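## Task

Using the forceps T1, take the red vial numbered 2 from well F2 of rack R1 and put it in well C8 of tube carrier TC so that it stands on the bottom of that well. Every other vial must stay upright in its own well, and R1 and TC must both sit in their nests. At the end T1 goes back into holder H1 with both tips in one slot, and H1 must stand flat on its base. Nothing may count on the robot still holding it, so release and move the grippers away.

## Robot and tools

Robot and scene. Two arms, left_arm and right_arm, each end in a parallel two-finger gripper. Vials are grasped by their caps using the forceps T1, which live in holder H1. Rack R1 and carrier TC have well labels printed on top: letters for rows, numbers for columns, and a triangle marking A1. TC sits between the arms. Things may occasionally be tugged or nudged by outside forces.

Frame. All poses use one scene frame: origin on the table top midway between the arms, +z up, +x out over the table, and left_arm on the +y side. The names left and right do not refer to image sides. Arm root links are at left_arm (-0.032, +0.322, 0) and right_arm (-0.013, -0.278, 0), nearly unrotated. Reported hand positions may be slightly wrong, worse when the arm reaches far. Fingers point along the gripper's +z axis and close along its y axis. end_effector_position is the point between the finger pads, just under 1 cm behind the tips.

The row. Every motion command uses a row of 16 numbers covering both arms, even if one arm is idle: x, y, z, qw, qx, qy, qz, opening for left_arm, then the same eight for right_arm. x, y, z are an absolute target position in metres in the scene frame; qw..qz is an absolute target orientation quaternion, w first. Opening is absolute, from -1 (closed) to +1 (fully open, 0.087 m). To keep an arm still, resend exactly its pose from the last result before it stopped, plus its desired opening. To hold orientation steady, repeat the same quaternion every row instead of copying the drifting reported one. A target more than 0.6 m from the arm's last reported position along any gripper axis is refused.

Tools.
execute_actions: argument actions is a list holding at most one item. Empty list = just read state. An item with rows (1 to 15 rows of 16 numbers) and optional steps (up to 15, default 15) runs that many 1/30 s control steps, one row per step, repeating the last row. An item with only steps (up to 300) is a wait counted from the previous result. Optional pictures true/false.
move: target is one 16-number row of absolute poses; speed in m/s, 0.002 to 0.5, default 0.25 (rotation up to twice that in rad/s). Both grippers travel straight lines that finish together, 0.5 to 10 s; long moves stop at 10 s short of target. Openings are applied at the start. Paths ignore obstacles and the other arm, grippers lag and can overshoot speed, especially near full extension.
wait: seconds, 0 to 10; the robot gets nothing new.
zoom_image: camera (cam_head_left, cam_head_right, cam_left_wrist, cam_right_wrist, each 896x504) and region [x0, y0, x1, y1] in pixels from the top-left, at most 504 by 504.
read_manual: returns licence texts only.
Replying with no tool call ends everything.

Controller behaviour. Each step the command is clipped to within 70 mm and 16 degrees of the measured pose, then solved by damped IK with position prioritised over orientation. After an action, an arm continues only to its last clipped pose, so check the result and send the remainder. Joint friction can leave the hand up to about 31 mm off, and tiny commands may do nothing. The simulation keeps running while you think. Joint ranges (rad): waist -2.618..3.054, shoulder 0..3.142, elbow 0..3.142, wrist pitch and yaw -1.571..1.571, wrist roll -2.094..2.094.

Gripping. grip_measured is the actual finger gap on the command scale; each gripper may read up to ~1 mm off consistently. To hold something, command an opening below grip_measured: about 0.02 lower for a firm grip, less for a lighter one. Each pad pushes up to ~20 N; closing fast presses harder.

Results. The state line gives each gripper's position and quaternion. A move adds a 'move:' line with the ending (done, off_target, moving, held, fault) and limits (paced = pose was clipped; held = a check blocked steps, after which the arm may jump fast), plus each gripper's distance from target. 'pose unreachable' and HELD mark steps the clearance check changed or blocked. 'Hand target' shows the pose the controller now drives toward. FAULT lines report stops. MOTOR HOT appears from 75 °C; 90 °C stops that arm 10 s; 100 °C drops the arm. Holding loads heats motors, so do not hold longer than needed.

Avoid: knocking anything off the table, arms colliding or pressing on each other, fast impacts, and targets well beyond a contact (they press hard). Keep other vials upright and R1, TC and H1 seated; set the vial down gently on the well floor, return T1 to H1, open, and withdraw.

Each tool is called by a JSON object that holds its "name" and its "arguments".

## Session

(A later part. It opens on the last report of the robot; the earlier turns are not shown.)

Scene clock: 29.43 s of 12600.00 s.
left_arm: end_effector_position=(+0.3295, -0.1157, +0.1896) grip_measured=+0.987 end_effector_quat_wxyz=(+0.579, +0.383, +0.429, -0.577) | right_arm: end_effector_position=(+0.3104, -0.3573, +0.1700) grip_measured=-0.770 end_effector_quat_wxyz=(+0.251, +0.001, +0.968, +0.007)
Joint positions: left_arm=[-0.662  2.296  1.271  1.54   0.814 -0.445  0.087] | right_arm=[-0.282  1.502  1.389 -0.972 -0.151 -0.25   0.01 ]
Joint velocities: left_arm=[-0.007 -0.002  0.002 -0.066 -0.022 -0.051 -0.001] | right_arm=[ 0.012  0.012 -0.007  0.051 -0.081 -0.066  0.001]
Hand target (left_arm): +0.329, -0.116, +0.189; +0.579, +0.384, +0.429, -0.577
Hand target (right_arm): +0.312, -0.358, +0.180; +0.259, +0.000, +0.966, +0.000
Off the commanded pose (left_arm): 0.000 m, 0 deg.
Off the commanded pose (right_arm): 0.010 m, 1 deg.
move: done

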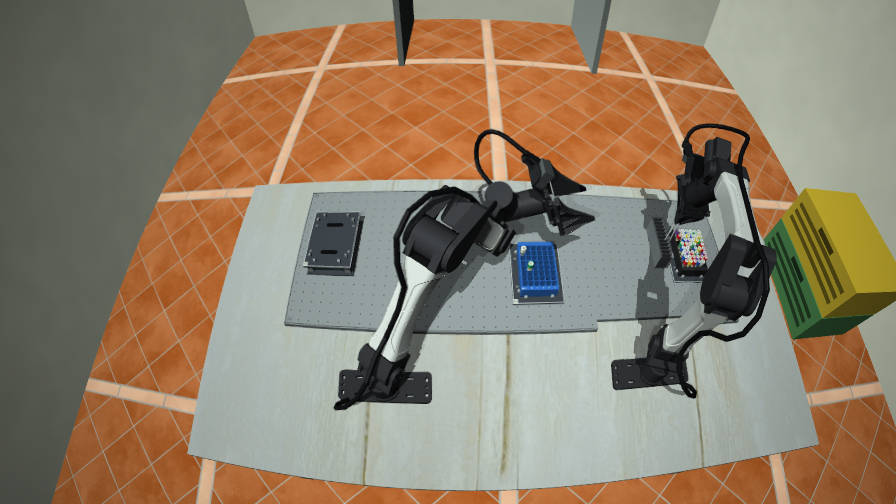

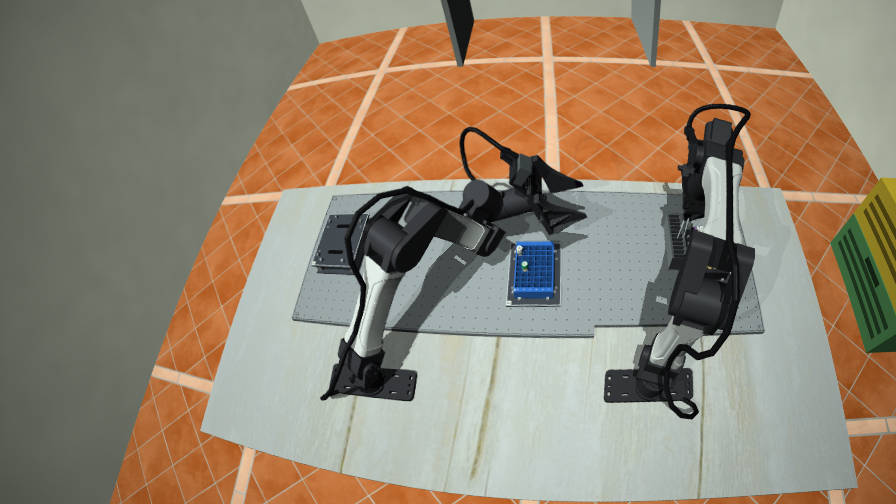

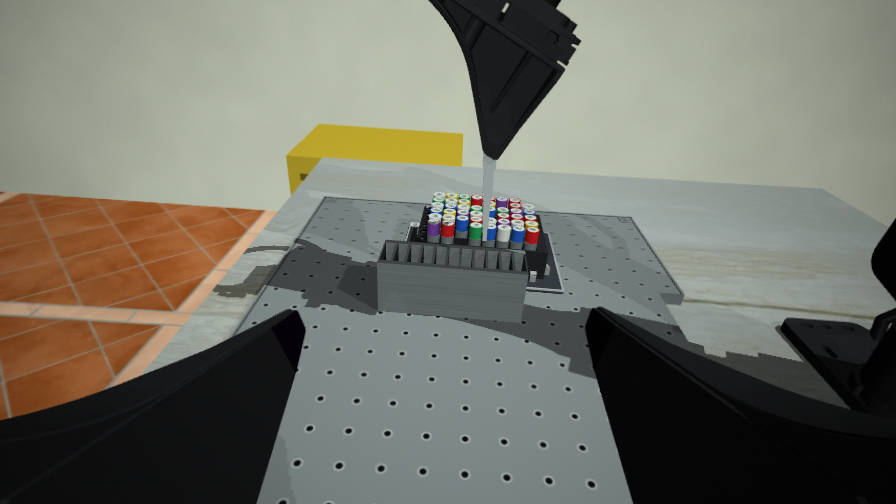

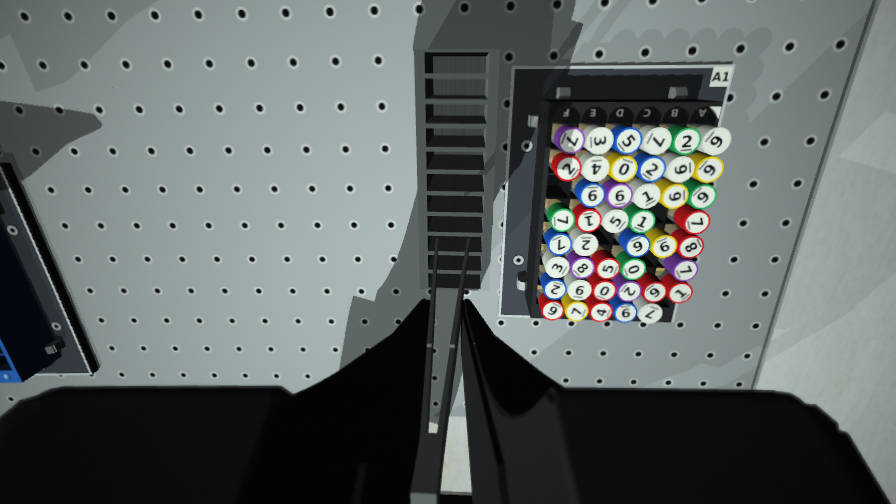

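{"name": "move", "arguments": {"target": [0.3293,-0.1157,0.1895,0.579,0.384,0.429,-0.577,1,0.343,-0.415,0.185,0.239,0.370,0.892,-0.099,-0.77], "speed": 0.1}}

{"name": "zoom_image", "arguments": {"camera": "cam_right_wrist", "region": [370, 150, 530, 310]}}

{"name": "zoom_image", "arguments": {"camera": "cam_left_wrist", "region": [390, 130, 530, 270]}}

Scene clock: 95.83 s of 12600.00 s.
left_arm: end_effector_position=(+0.3295, -0.1157, +0.1896) grip_measured=+0.987 end_effector_quat_wxyz=(+0.579, +0.383, +0.429, -0.577) | right_arm: end_effector_position=(+0.3425, -0.4069, +0.1827) grip_measured=-0.770 end_effector_quat_wxyz=(+0.238, +0.359, +0.898, -0.093)
Joint positions: left_arm=[-0.662  2.296  1.271  1.54   0.814 -0.445  0.087] | right_arm=[-0.282  1.688  1.631 -1.045  0.222  0.417  0.01 ]
Joint velocities: left_arm=[ 0.007  0.007  0.002 -0.081 -0.037  0.022 -0.   ] | right_arm=[ 0.012 -0.007 -0.002 -0.081  0.007  0.037 -0.001]
Hand target (left_arm): +0.329, -0.116, +0.189; +0.579, +0.384, +0.429, -0.577
Hand target (right_arm): +0.343, -0.414, +0.186; +0.237, +0.370, +0.893, -0.099
Off the commanded pose (left_arm): 0.000 m, 0 deg.
Off the commanded pose (right_arm): 0.008 m, 2 deg.
After step 90, 59.07 s passed at rest.
move: done

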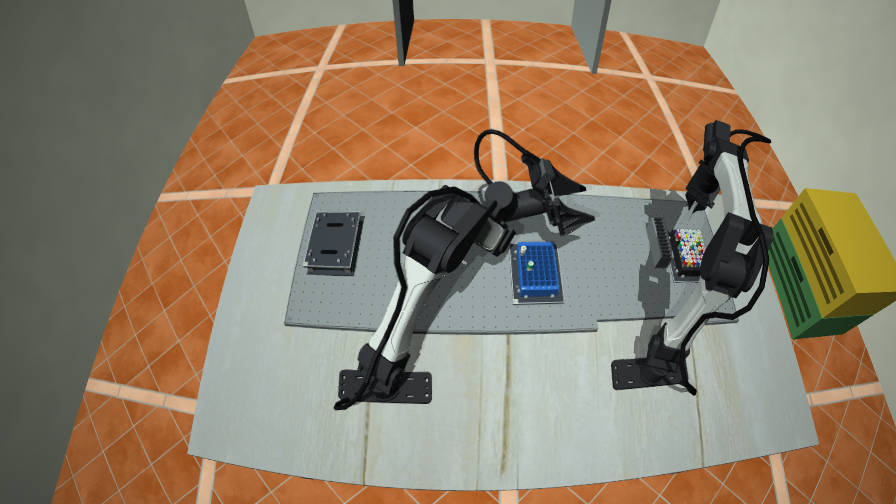

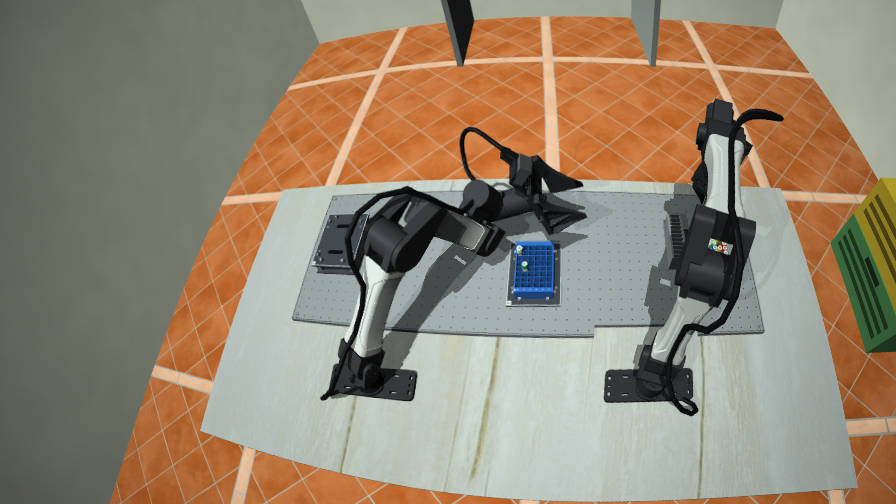

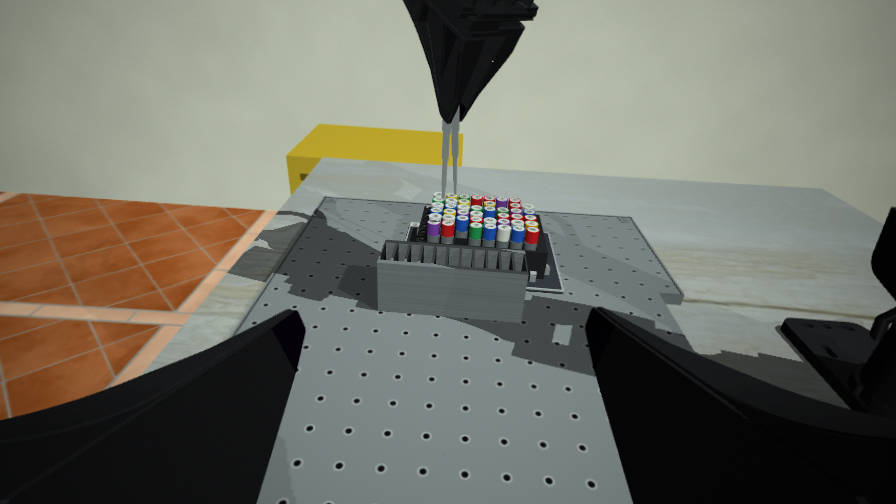

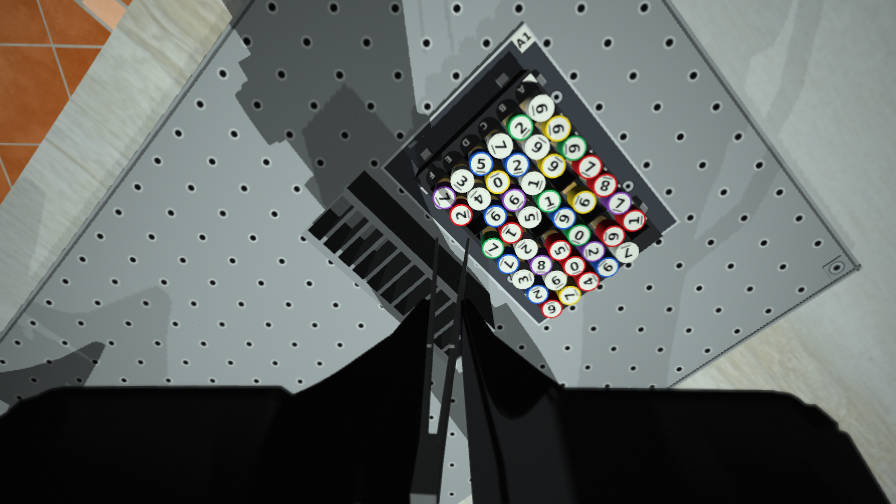

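Region (370, 150, 530, 310) of cam_right_wrist's 896x504 image, scaled by 3.150, with more detail than that image has.

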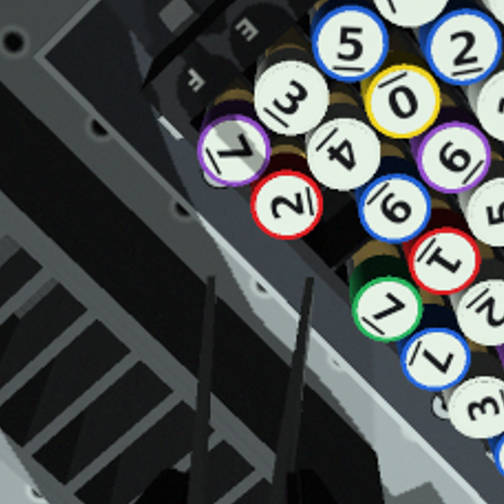

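Region (390, 130, 530, 270) of cam_left_wrist's 896x504 image, scaled by 3.600, with more detail than that image has.

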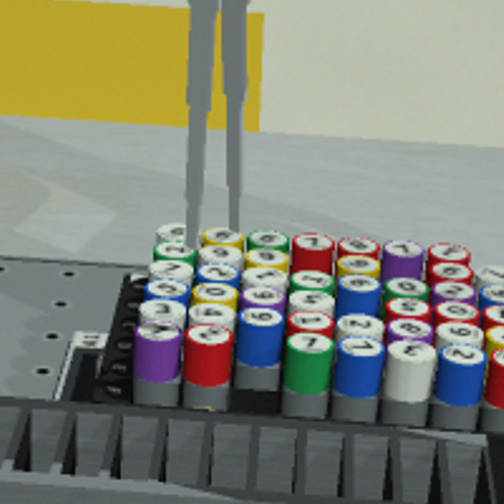

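{"name": "move", "arguments": {"target": [0.3293,-0.1157,0.1895,0.579,0.384,0.429,-0.577,1,0.343,-0.417,0.162,0.239,0.370,0.892,-0.099,-0.77], "speed": 0.02}}

{"name": "zoom_image", "arguments": {"camera": "cam_right_wrist", "region": [370, 150, 530, 310]}}

{"name": "zoom_image", "arguments": {"camera": "cam_left_wrist", "region": [390, 130, 530, 270]}}

Scene clock: 98.30 s of 12600.00 s.
left_arm: end_effector_position=(+0.3295, -0.1157, +0.1896) grip_measured=+0.987 end_effector_quat_wxyz=(+0.579, +0.383, +0.429, -0.577) | right_arm: end_effector_position=(+0.3437, -0.4113, +0.1673) grip_measured=-0.770 end_effector_quat_wxyz=(+0.238, +0.364, +0.895, -0.094)
Joint positions: left_arm=[-0.662  2.296  1.271  1.54   0.814 -0.445  0.087] | right_arm=[-0.292  1.688  1.569 -0.981  0.223  0.42   0.01 ]
Joint velocities: left_arm=[-0.002  0.002  0.012  0.037 -0.037  0.007 -0.   ] | right_arm=[-0.012 -0.017 -0.017  0.007 -0.051  0.051 -0.001]
Hand target (left_arm): +0.329, -0.116, +0.189; +0.579, +0.384, +0.429, -0.577
Hand target (right_arm): +0.343, -0.417, +0.162; +0.239, +0.370, +0.892, -0.099
Off the commanded pose (left_arm): 0.000 m, 0 deg.
Off the commanded pose (right_arm): 0.008 m, 1 deg.
move: done

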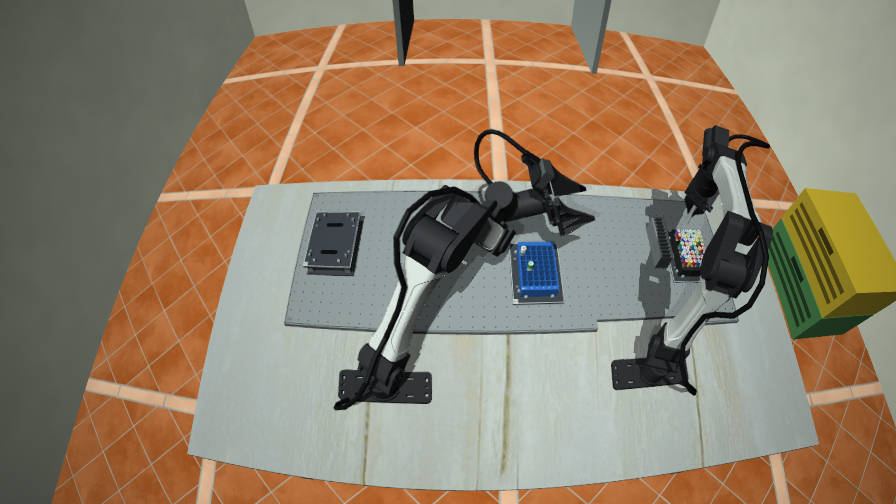

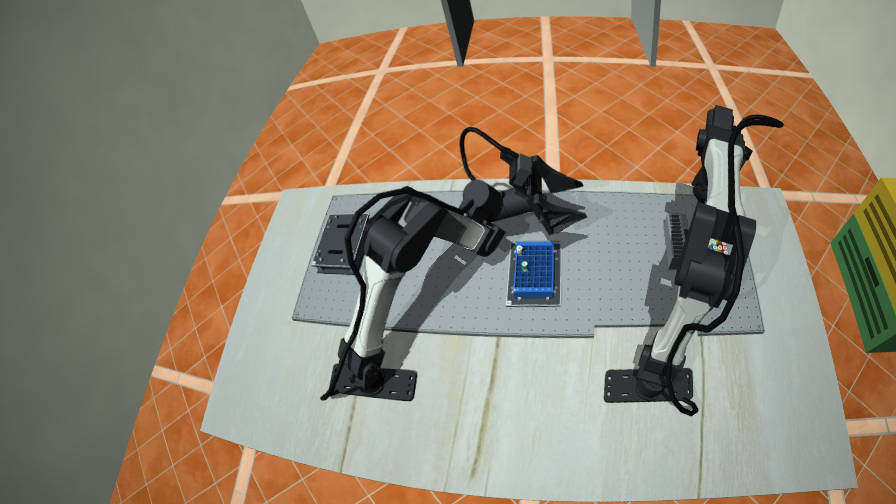

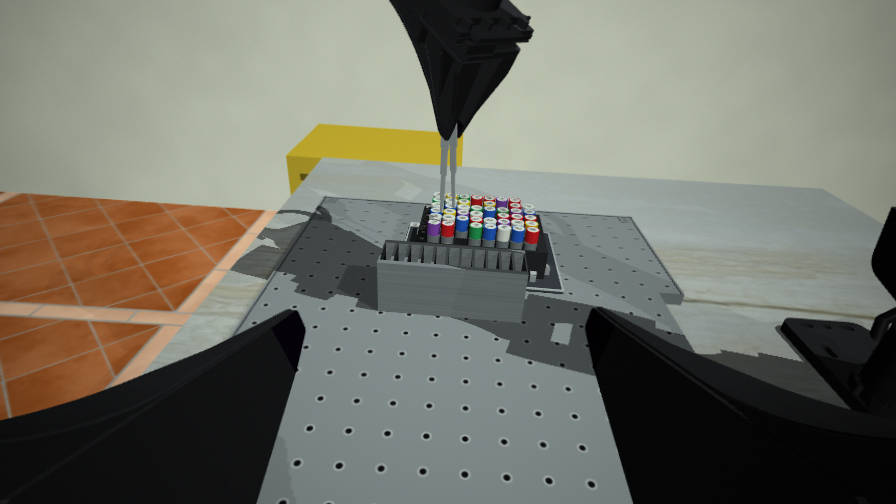

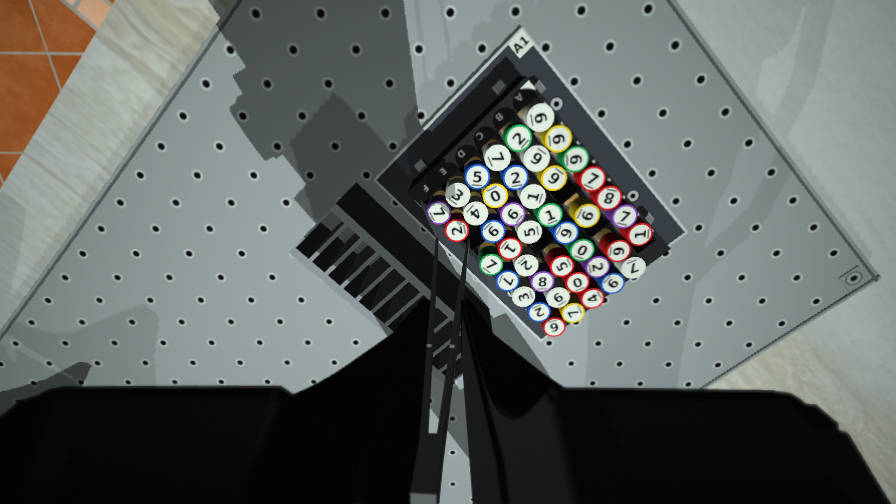

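Region (370, 150, 530, 310) of cam_right_wrist's 896x504 image, scaled by 3.150, with more detail than that image has.

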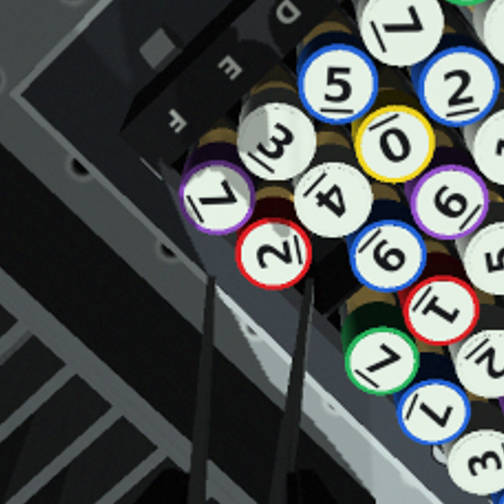

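Region (390, 130, 530, 270) of cam_left_wrist's 896x504 image, scaled by 3.600, with more detail than that image has.

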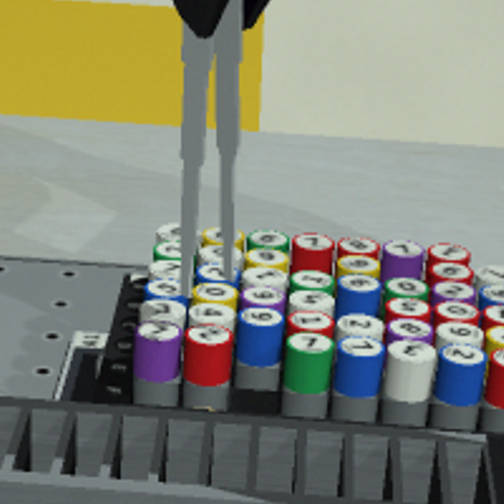

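{"name": "move", "arguments": {"target": [0.3293,-0.1157,0.1895,0.579,0.384,0.429,-0.577,1,0.341,-0.419,0.152,0.239,0.370,0.892,-0.099,-0.76], "speed": 0.01}}

{"name": "zoom_image", "arguments": {"camera": "cam_right_wrist", "region": [370, 150, 530, 310]}}

{"name": "zoom_image", "arguments": {"camera": "cam_left_wrist", "region": [390, 130, 530, 270]}}

Scene clock: 101.50 s of 12600.00 s.
left_arm: end_effector_position=(+0.3295, -0.1157, +0.1896) grip_measured=+0.987 end_effector_quat_wxyz=(+0.579, +0.383, +0.429, -0.577) | right_arm: end_effector_position=(+0.3428, -0.4139, +0.1545) grip_measured=-0.760 end_effector_quat_wxyz=(+0.235, +0.367, +0.895, -0.095)
Joint positions: left_arm=[-0.662  2.296  1.271  1.54   0.814 -0.445  0.087] | right_arm=[-0.3    1.688  1.52  -0.937  0.223  0.42   0.01 ]
Joint velocities: left_arm=[-0.012  0.012  0.017  0.007 -0.051 -0.022  0.   ] | right_arm=[-0.007  0.002 -0.002  0.037 -0.081  0.051  0.001]
Hand target (left_arm): +0.329, -0.116, +0.189; +0.579, +0.384, +0.429, -0.577
Hand target (right_arm): +0.341, -0.419, +0.152; +0.239, +0.370, +0.892, -0.099
Off the commanded pose (left_arm): 0.000 m, 0 deg.
Off the commanded pose (right_arm): 0.006 m, 1 deg.
move: done

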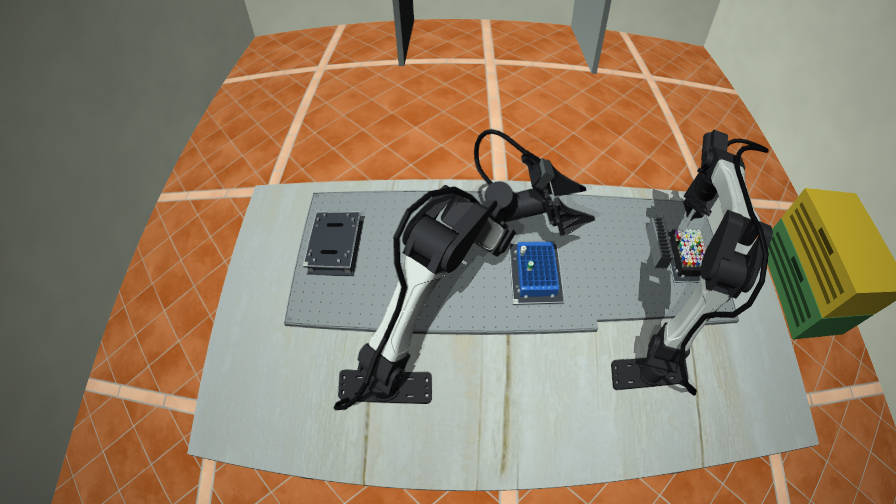

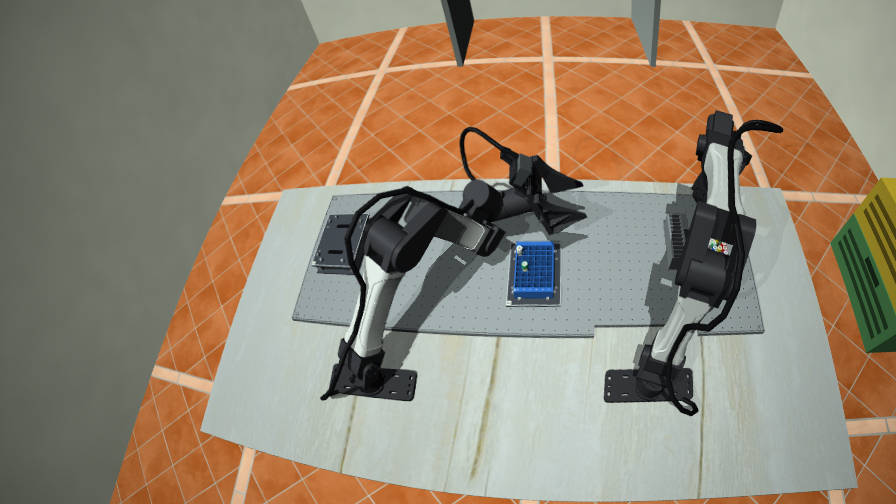

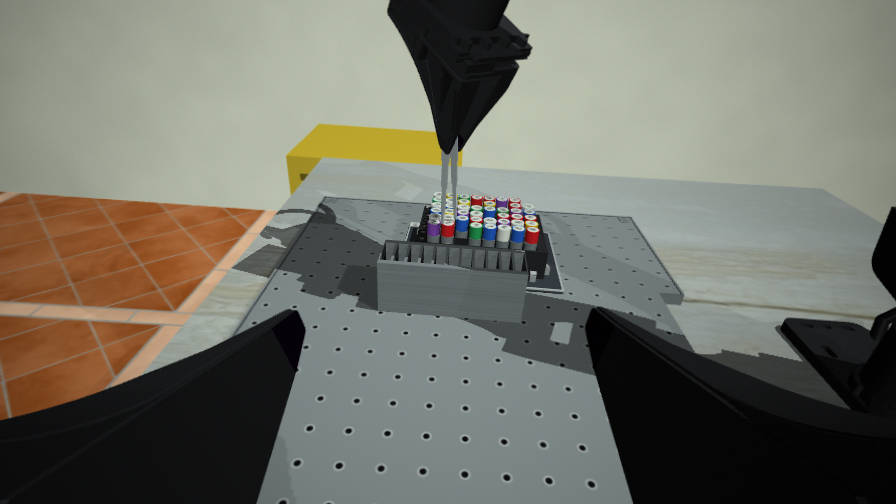

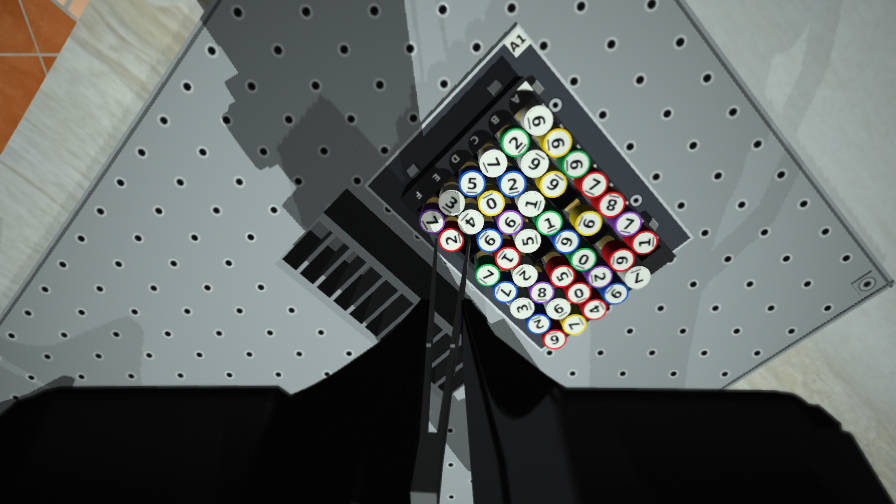

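Region (370, 150, 530, 310) of cam_right_wrist's 896x504 image, scaled by 3.150, with more detail than that image has.

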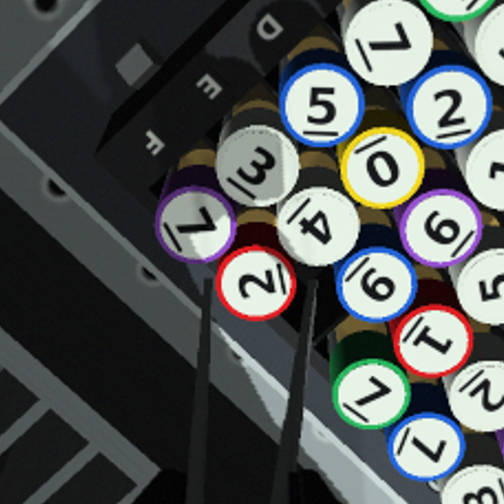

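Region (390, 130, 530, 270) of cam_left_wrist's 896x504 image, scaled by 3.600, with more detail than that image has.

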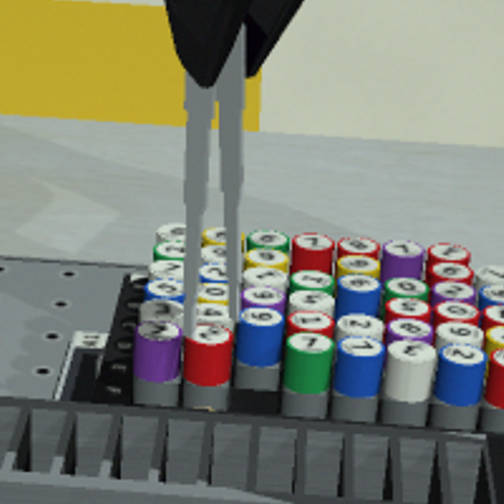

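{"name": "move", "arguments": {"target": [0.3293,-0.1157,0.1895,0.579,0.384,0.429,-0.577,1,0.341,-0.4115,0.147,0.239,0.370,0.892,-0.099,-0.76], "speed": 0.01}}

{"name": "zoom_image", "arguments": {"camera": "cam_right_wrist", "region": [370, 150, 530, 310]}}

{"name": "zoom_image", "arguments": {"camera": "cam_left_wrist", "region": [390, 130, 530, 270]}}

Scene clock: 103.63 s of 12600.00 s.
left_arm: end_effector_position=(+0.3295, -0.1157, +0.1896) grip_measured=+0.987 end_effector_quat_wxyz=(+0.579, +0.383, +0.429, -0.577) | right_arm: end_effector_position=(+0.3401, -0.4131, +0.1460) grip_measured=-0.760 end_effector_quat_wxyz=(+0.229, +0.370, +0.895, -0.096)
Joint positions: left_arm=[-0.662  2.296  1.271  1.54   0.814 -0.445  0.087] | right_arm=[-0.3    1.688  1.49  -0.921  0.224  0.425  0.01 ]
Joint velocities: left_arm=[ 0.002 -0.007 -0.017  0.007  0.007 -0.022  0.   ] | right_arm=[ 0.007  0.002 -0.007  0.007  0.037 -0.022 -0.   ]
Hand target (left_arm): +0.329, -0.116, +0.189; +0.579, +0.384, +0.429, -0.577
Hand target (right_arm): +0.341, -0.412, +0.147; +0.239, +0.370, +0.892, -0.099
Off the commanded pose (left_arm): 0.000 m, 0 deg.
Off the commanded pose (right_arm): 0.002 m, 1 deg.
move: done

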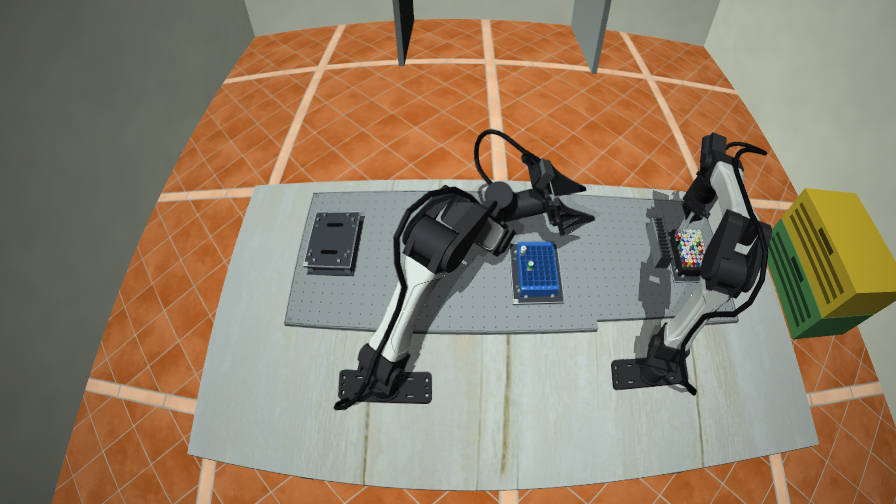

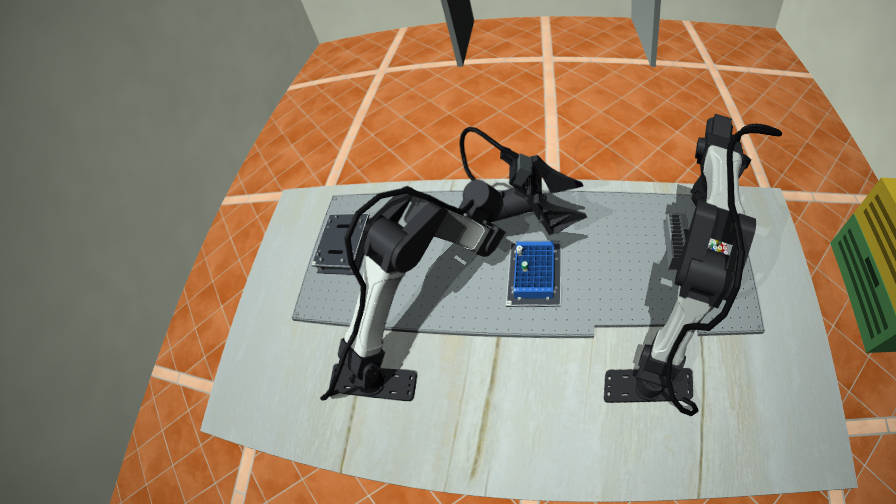

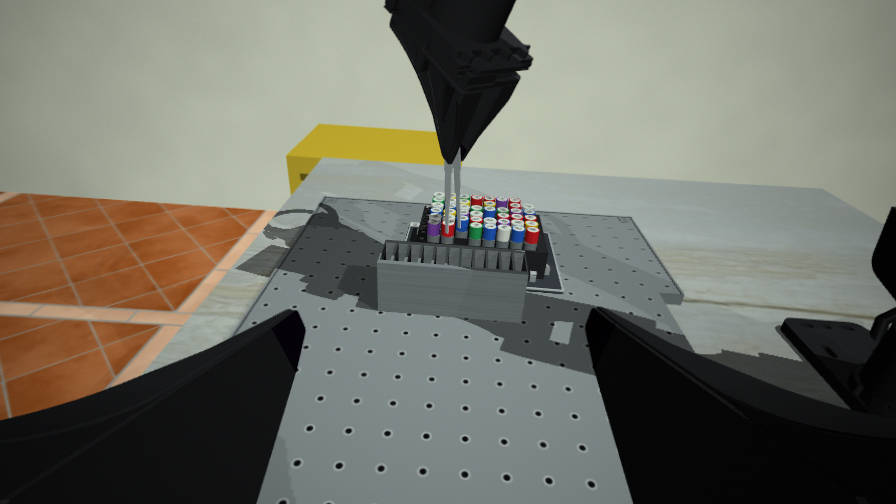

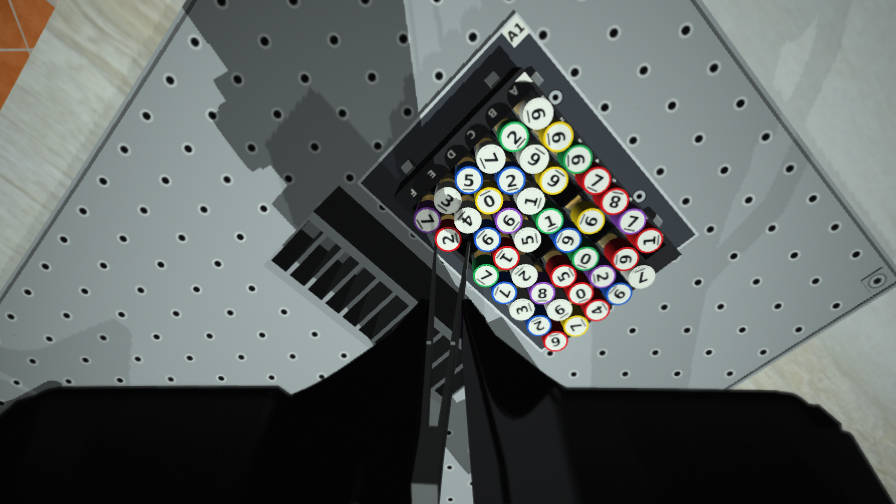

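Region (370, 150, 530, 310) of cam_right_wrist's 896x504 image, scaled by 3.150, with more detail than that image has.

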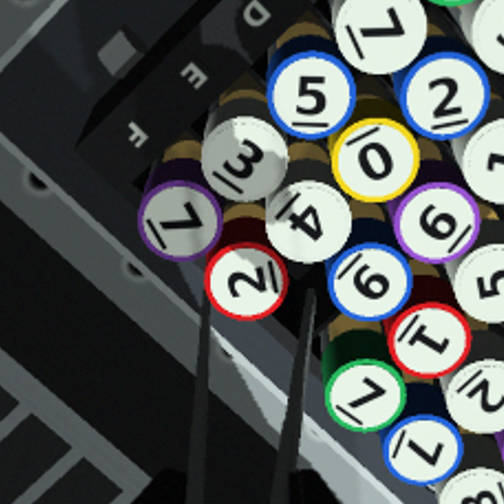

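Region (390, 130, 530, 270) of cam_left_wrist's 896x504 image, scaled by 3.600, with more detail than that image has.

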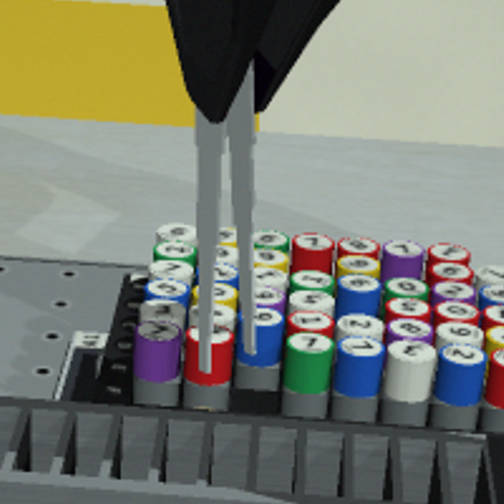

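{"name": "move", "arguments": {"target": [0.3293,-0.1157,0.1895,0.579,0.384,0.429,-0.577,1,0.347,-0.4115,0.144,0.239,0.370,0.892,-0.099,-0.76], "speed": 0.005}}

{"name": "zoom_image", "arguments": {"camera": "cam_right_wrist", "region": [370, 150, 530, 310]}}

{"name": "zoom_image", "arguments": {"camera": "cam_left_wrist", "region": [390, 130, 530, 270]}}

Scene clock: 107.13 s of 12600.00 s.
left_arm: end_effector_position=(+0.3295, -0.1157, +0.1896) grip_measured=+0.987 end_effector_quat_wxyz=(+0.579, +0.383, +0.429, -0.577) | right_arm: end_effector_position=(+0.3424, -0.4141, +0.1468) grip_measured=-0.760 end_effector_quat_wxyz=(+0.234, +0.373, +0.893, -0.096)
Joint positions: left_arm=[-0.662  2.296  1.271  1.54   0.814 -0.445  0.087] | right_arm=[-0.3    1.688  1.49  -0.911  0.227  0.43   0.01 ]
Joint velocities: left_arm=[ 0.007 -0.017  0.007 -0.051  0.007 -0.007 -0.002] | right_arm=[-0.002 -0.007 -0.007 -0.037 -0.007  0.007  0.001]
Hand target (left_arm): +0.329, -0.116, +0.189; +0.579, +0.384, +0.429, -0.577
Hand target (right_arm): +0.347, -0.411, +0.144; +0.239, +0.370, +0.892, -0.099
Off the commanded pose (left_arm): 0.000 m, 0 deg.
Off the commanded pose (right_arm): 0.006 m, 1 deg.
move: done

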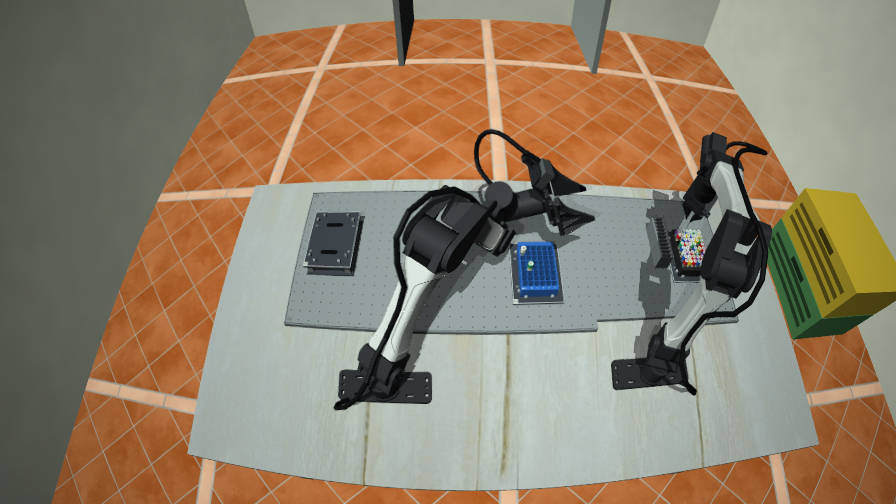

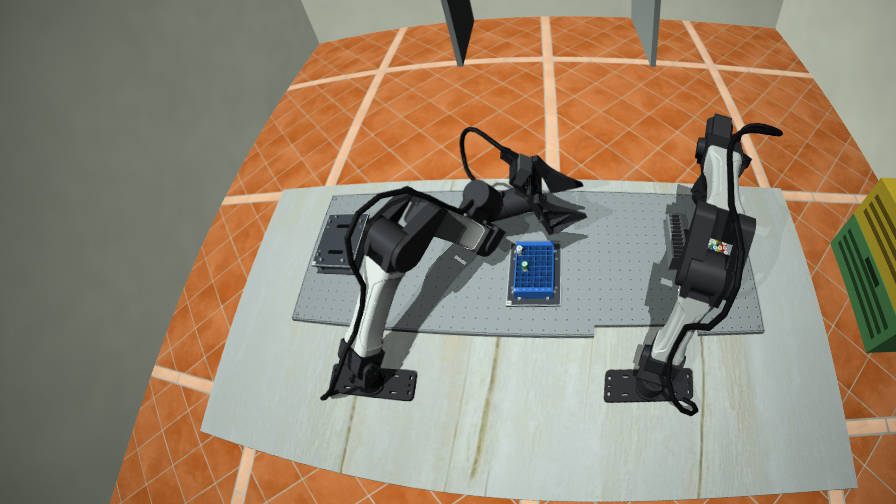

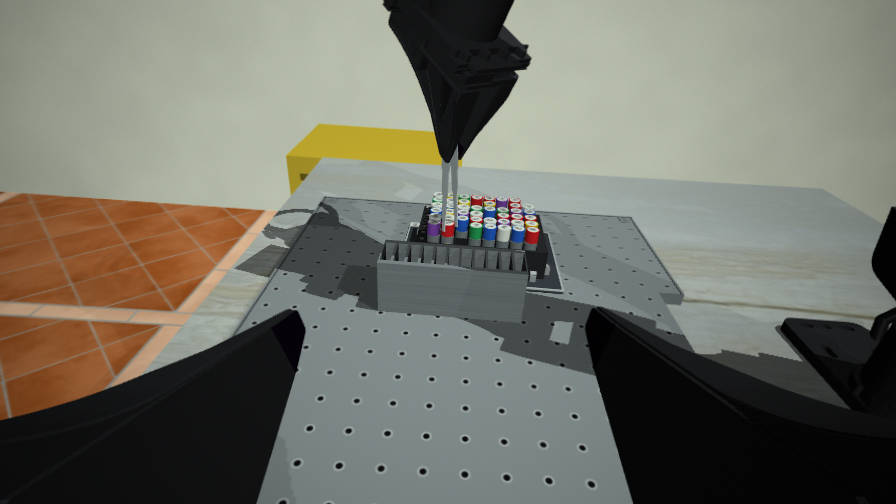

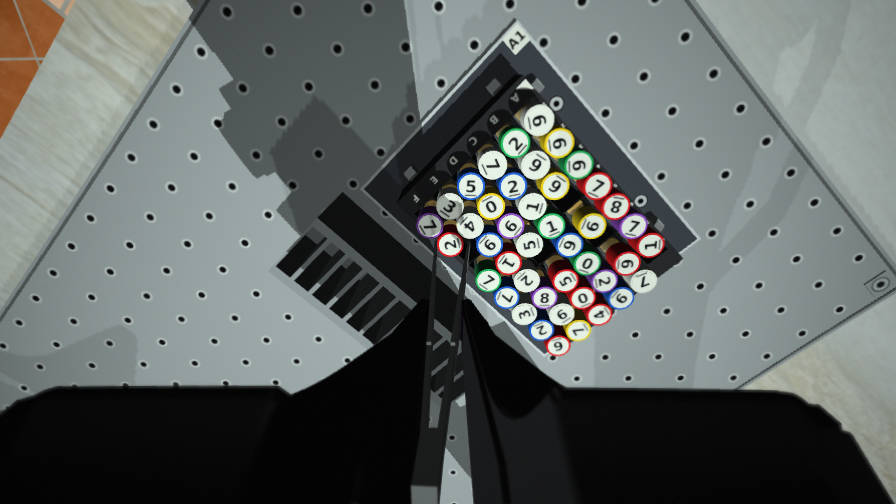

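Region (370, 150, 530, 310) of cam_right_wrist's 896x504 image, scaled by 3.150, with more detail than that image has.

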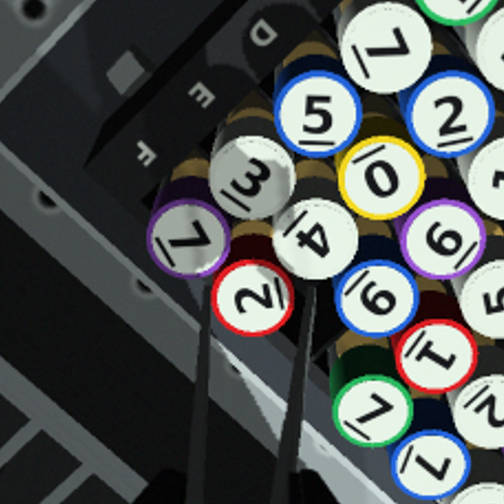

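Region (390, 130, 530, 270) of cam_left_wrist's 896x504 image, scaled by 3.600, with more detail than that image has.

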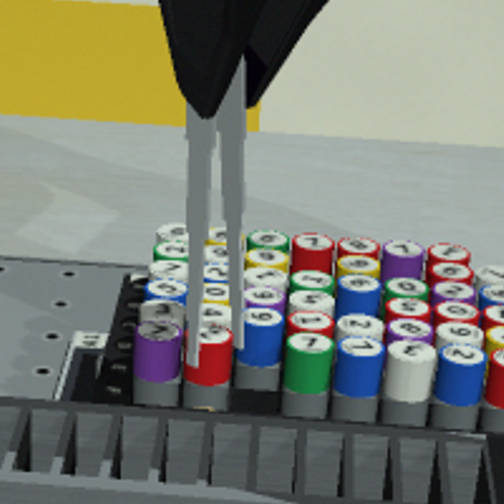

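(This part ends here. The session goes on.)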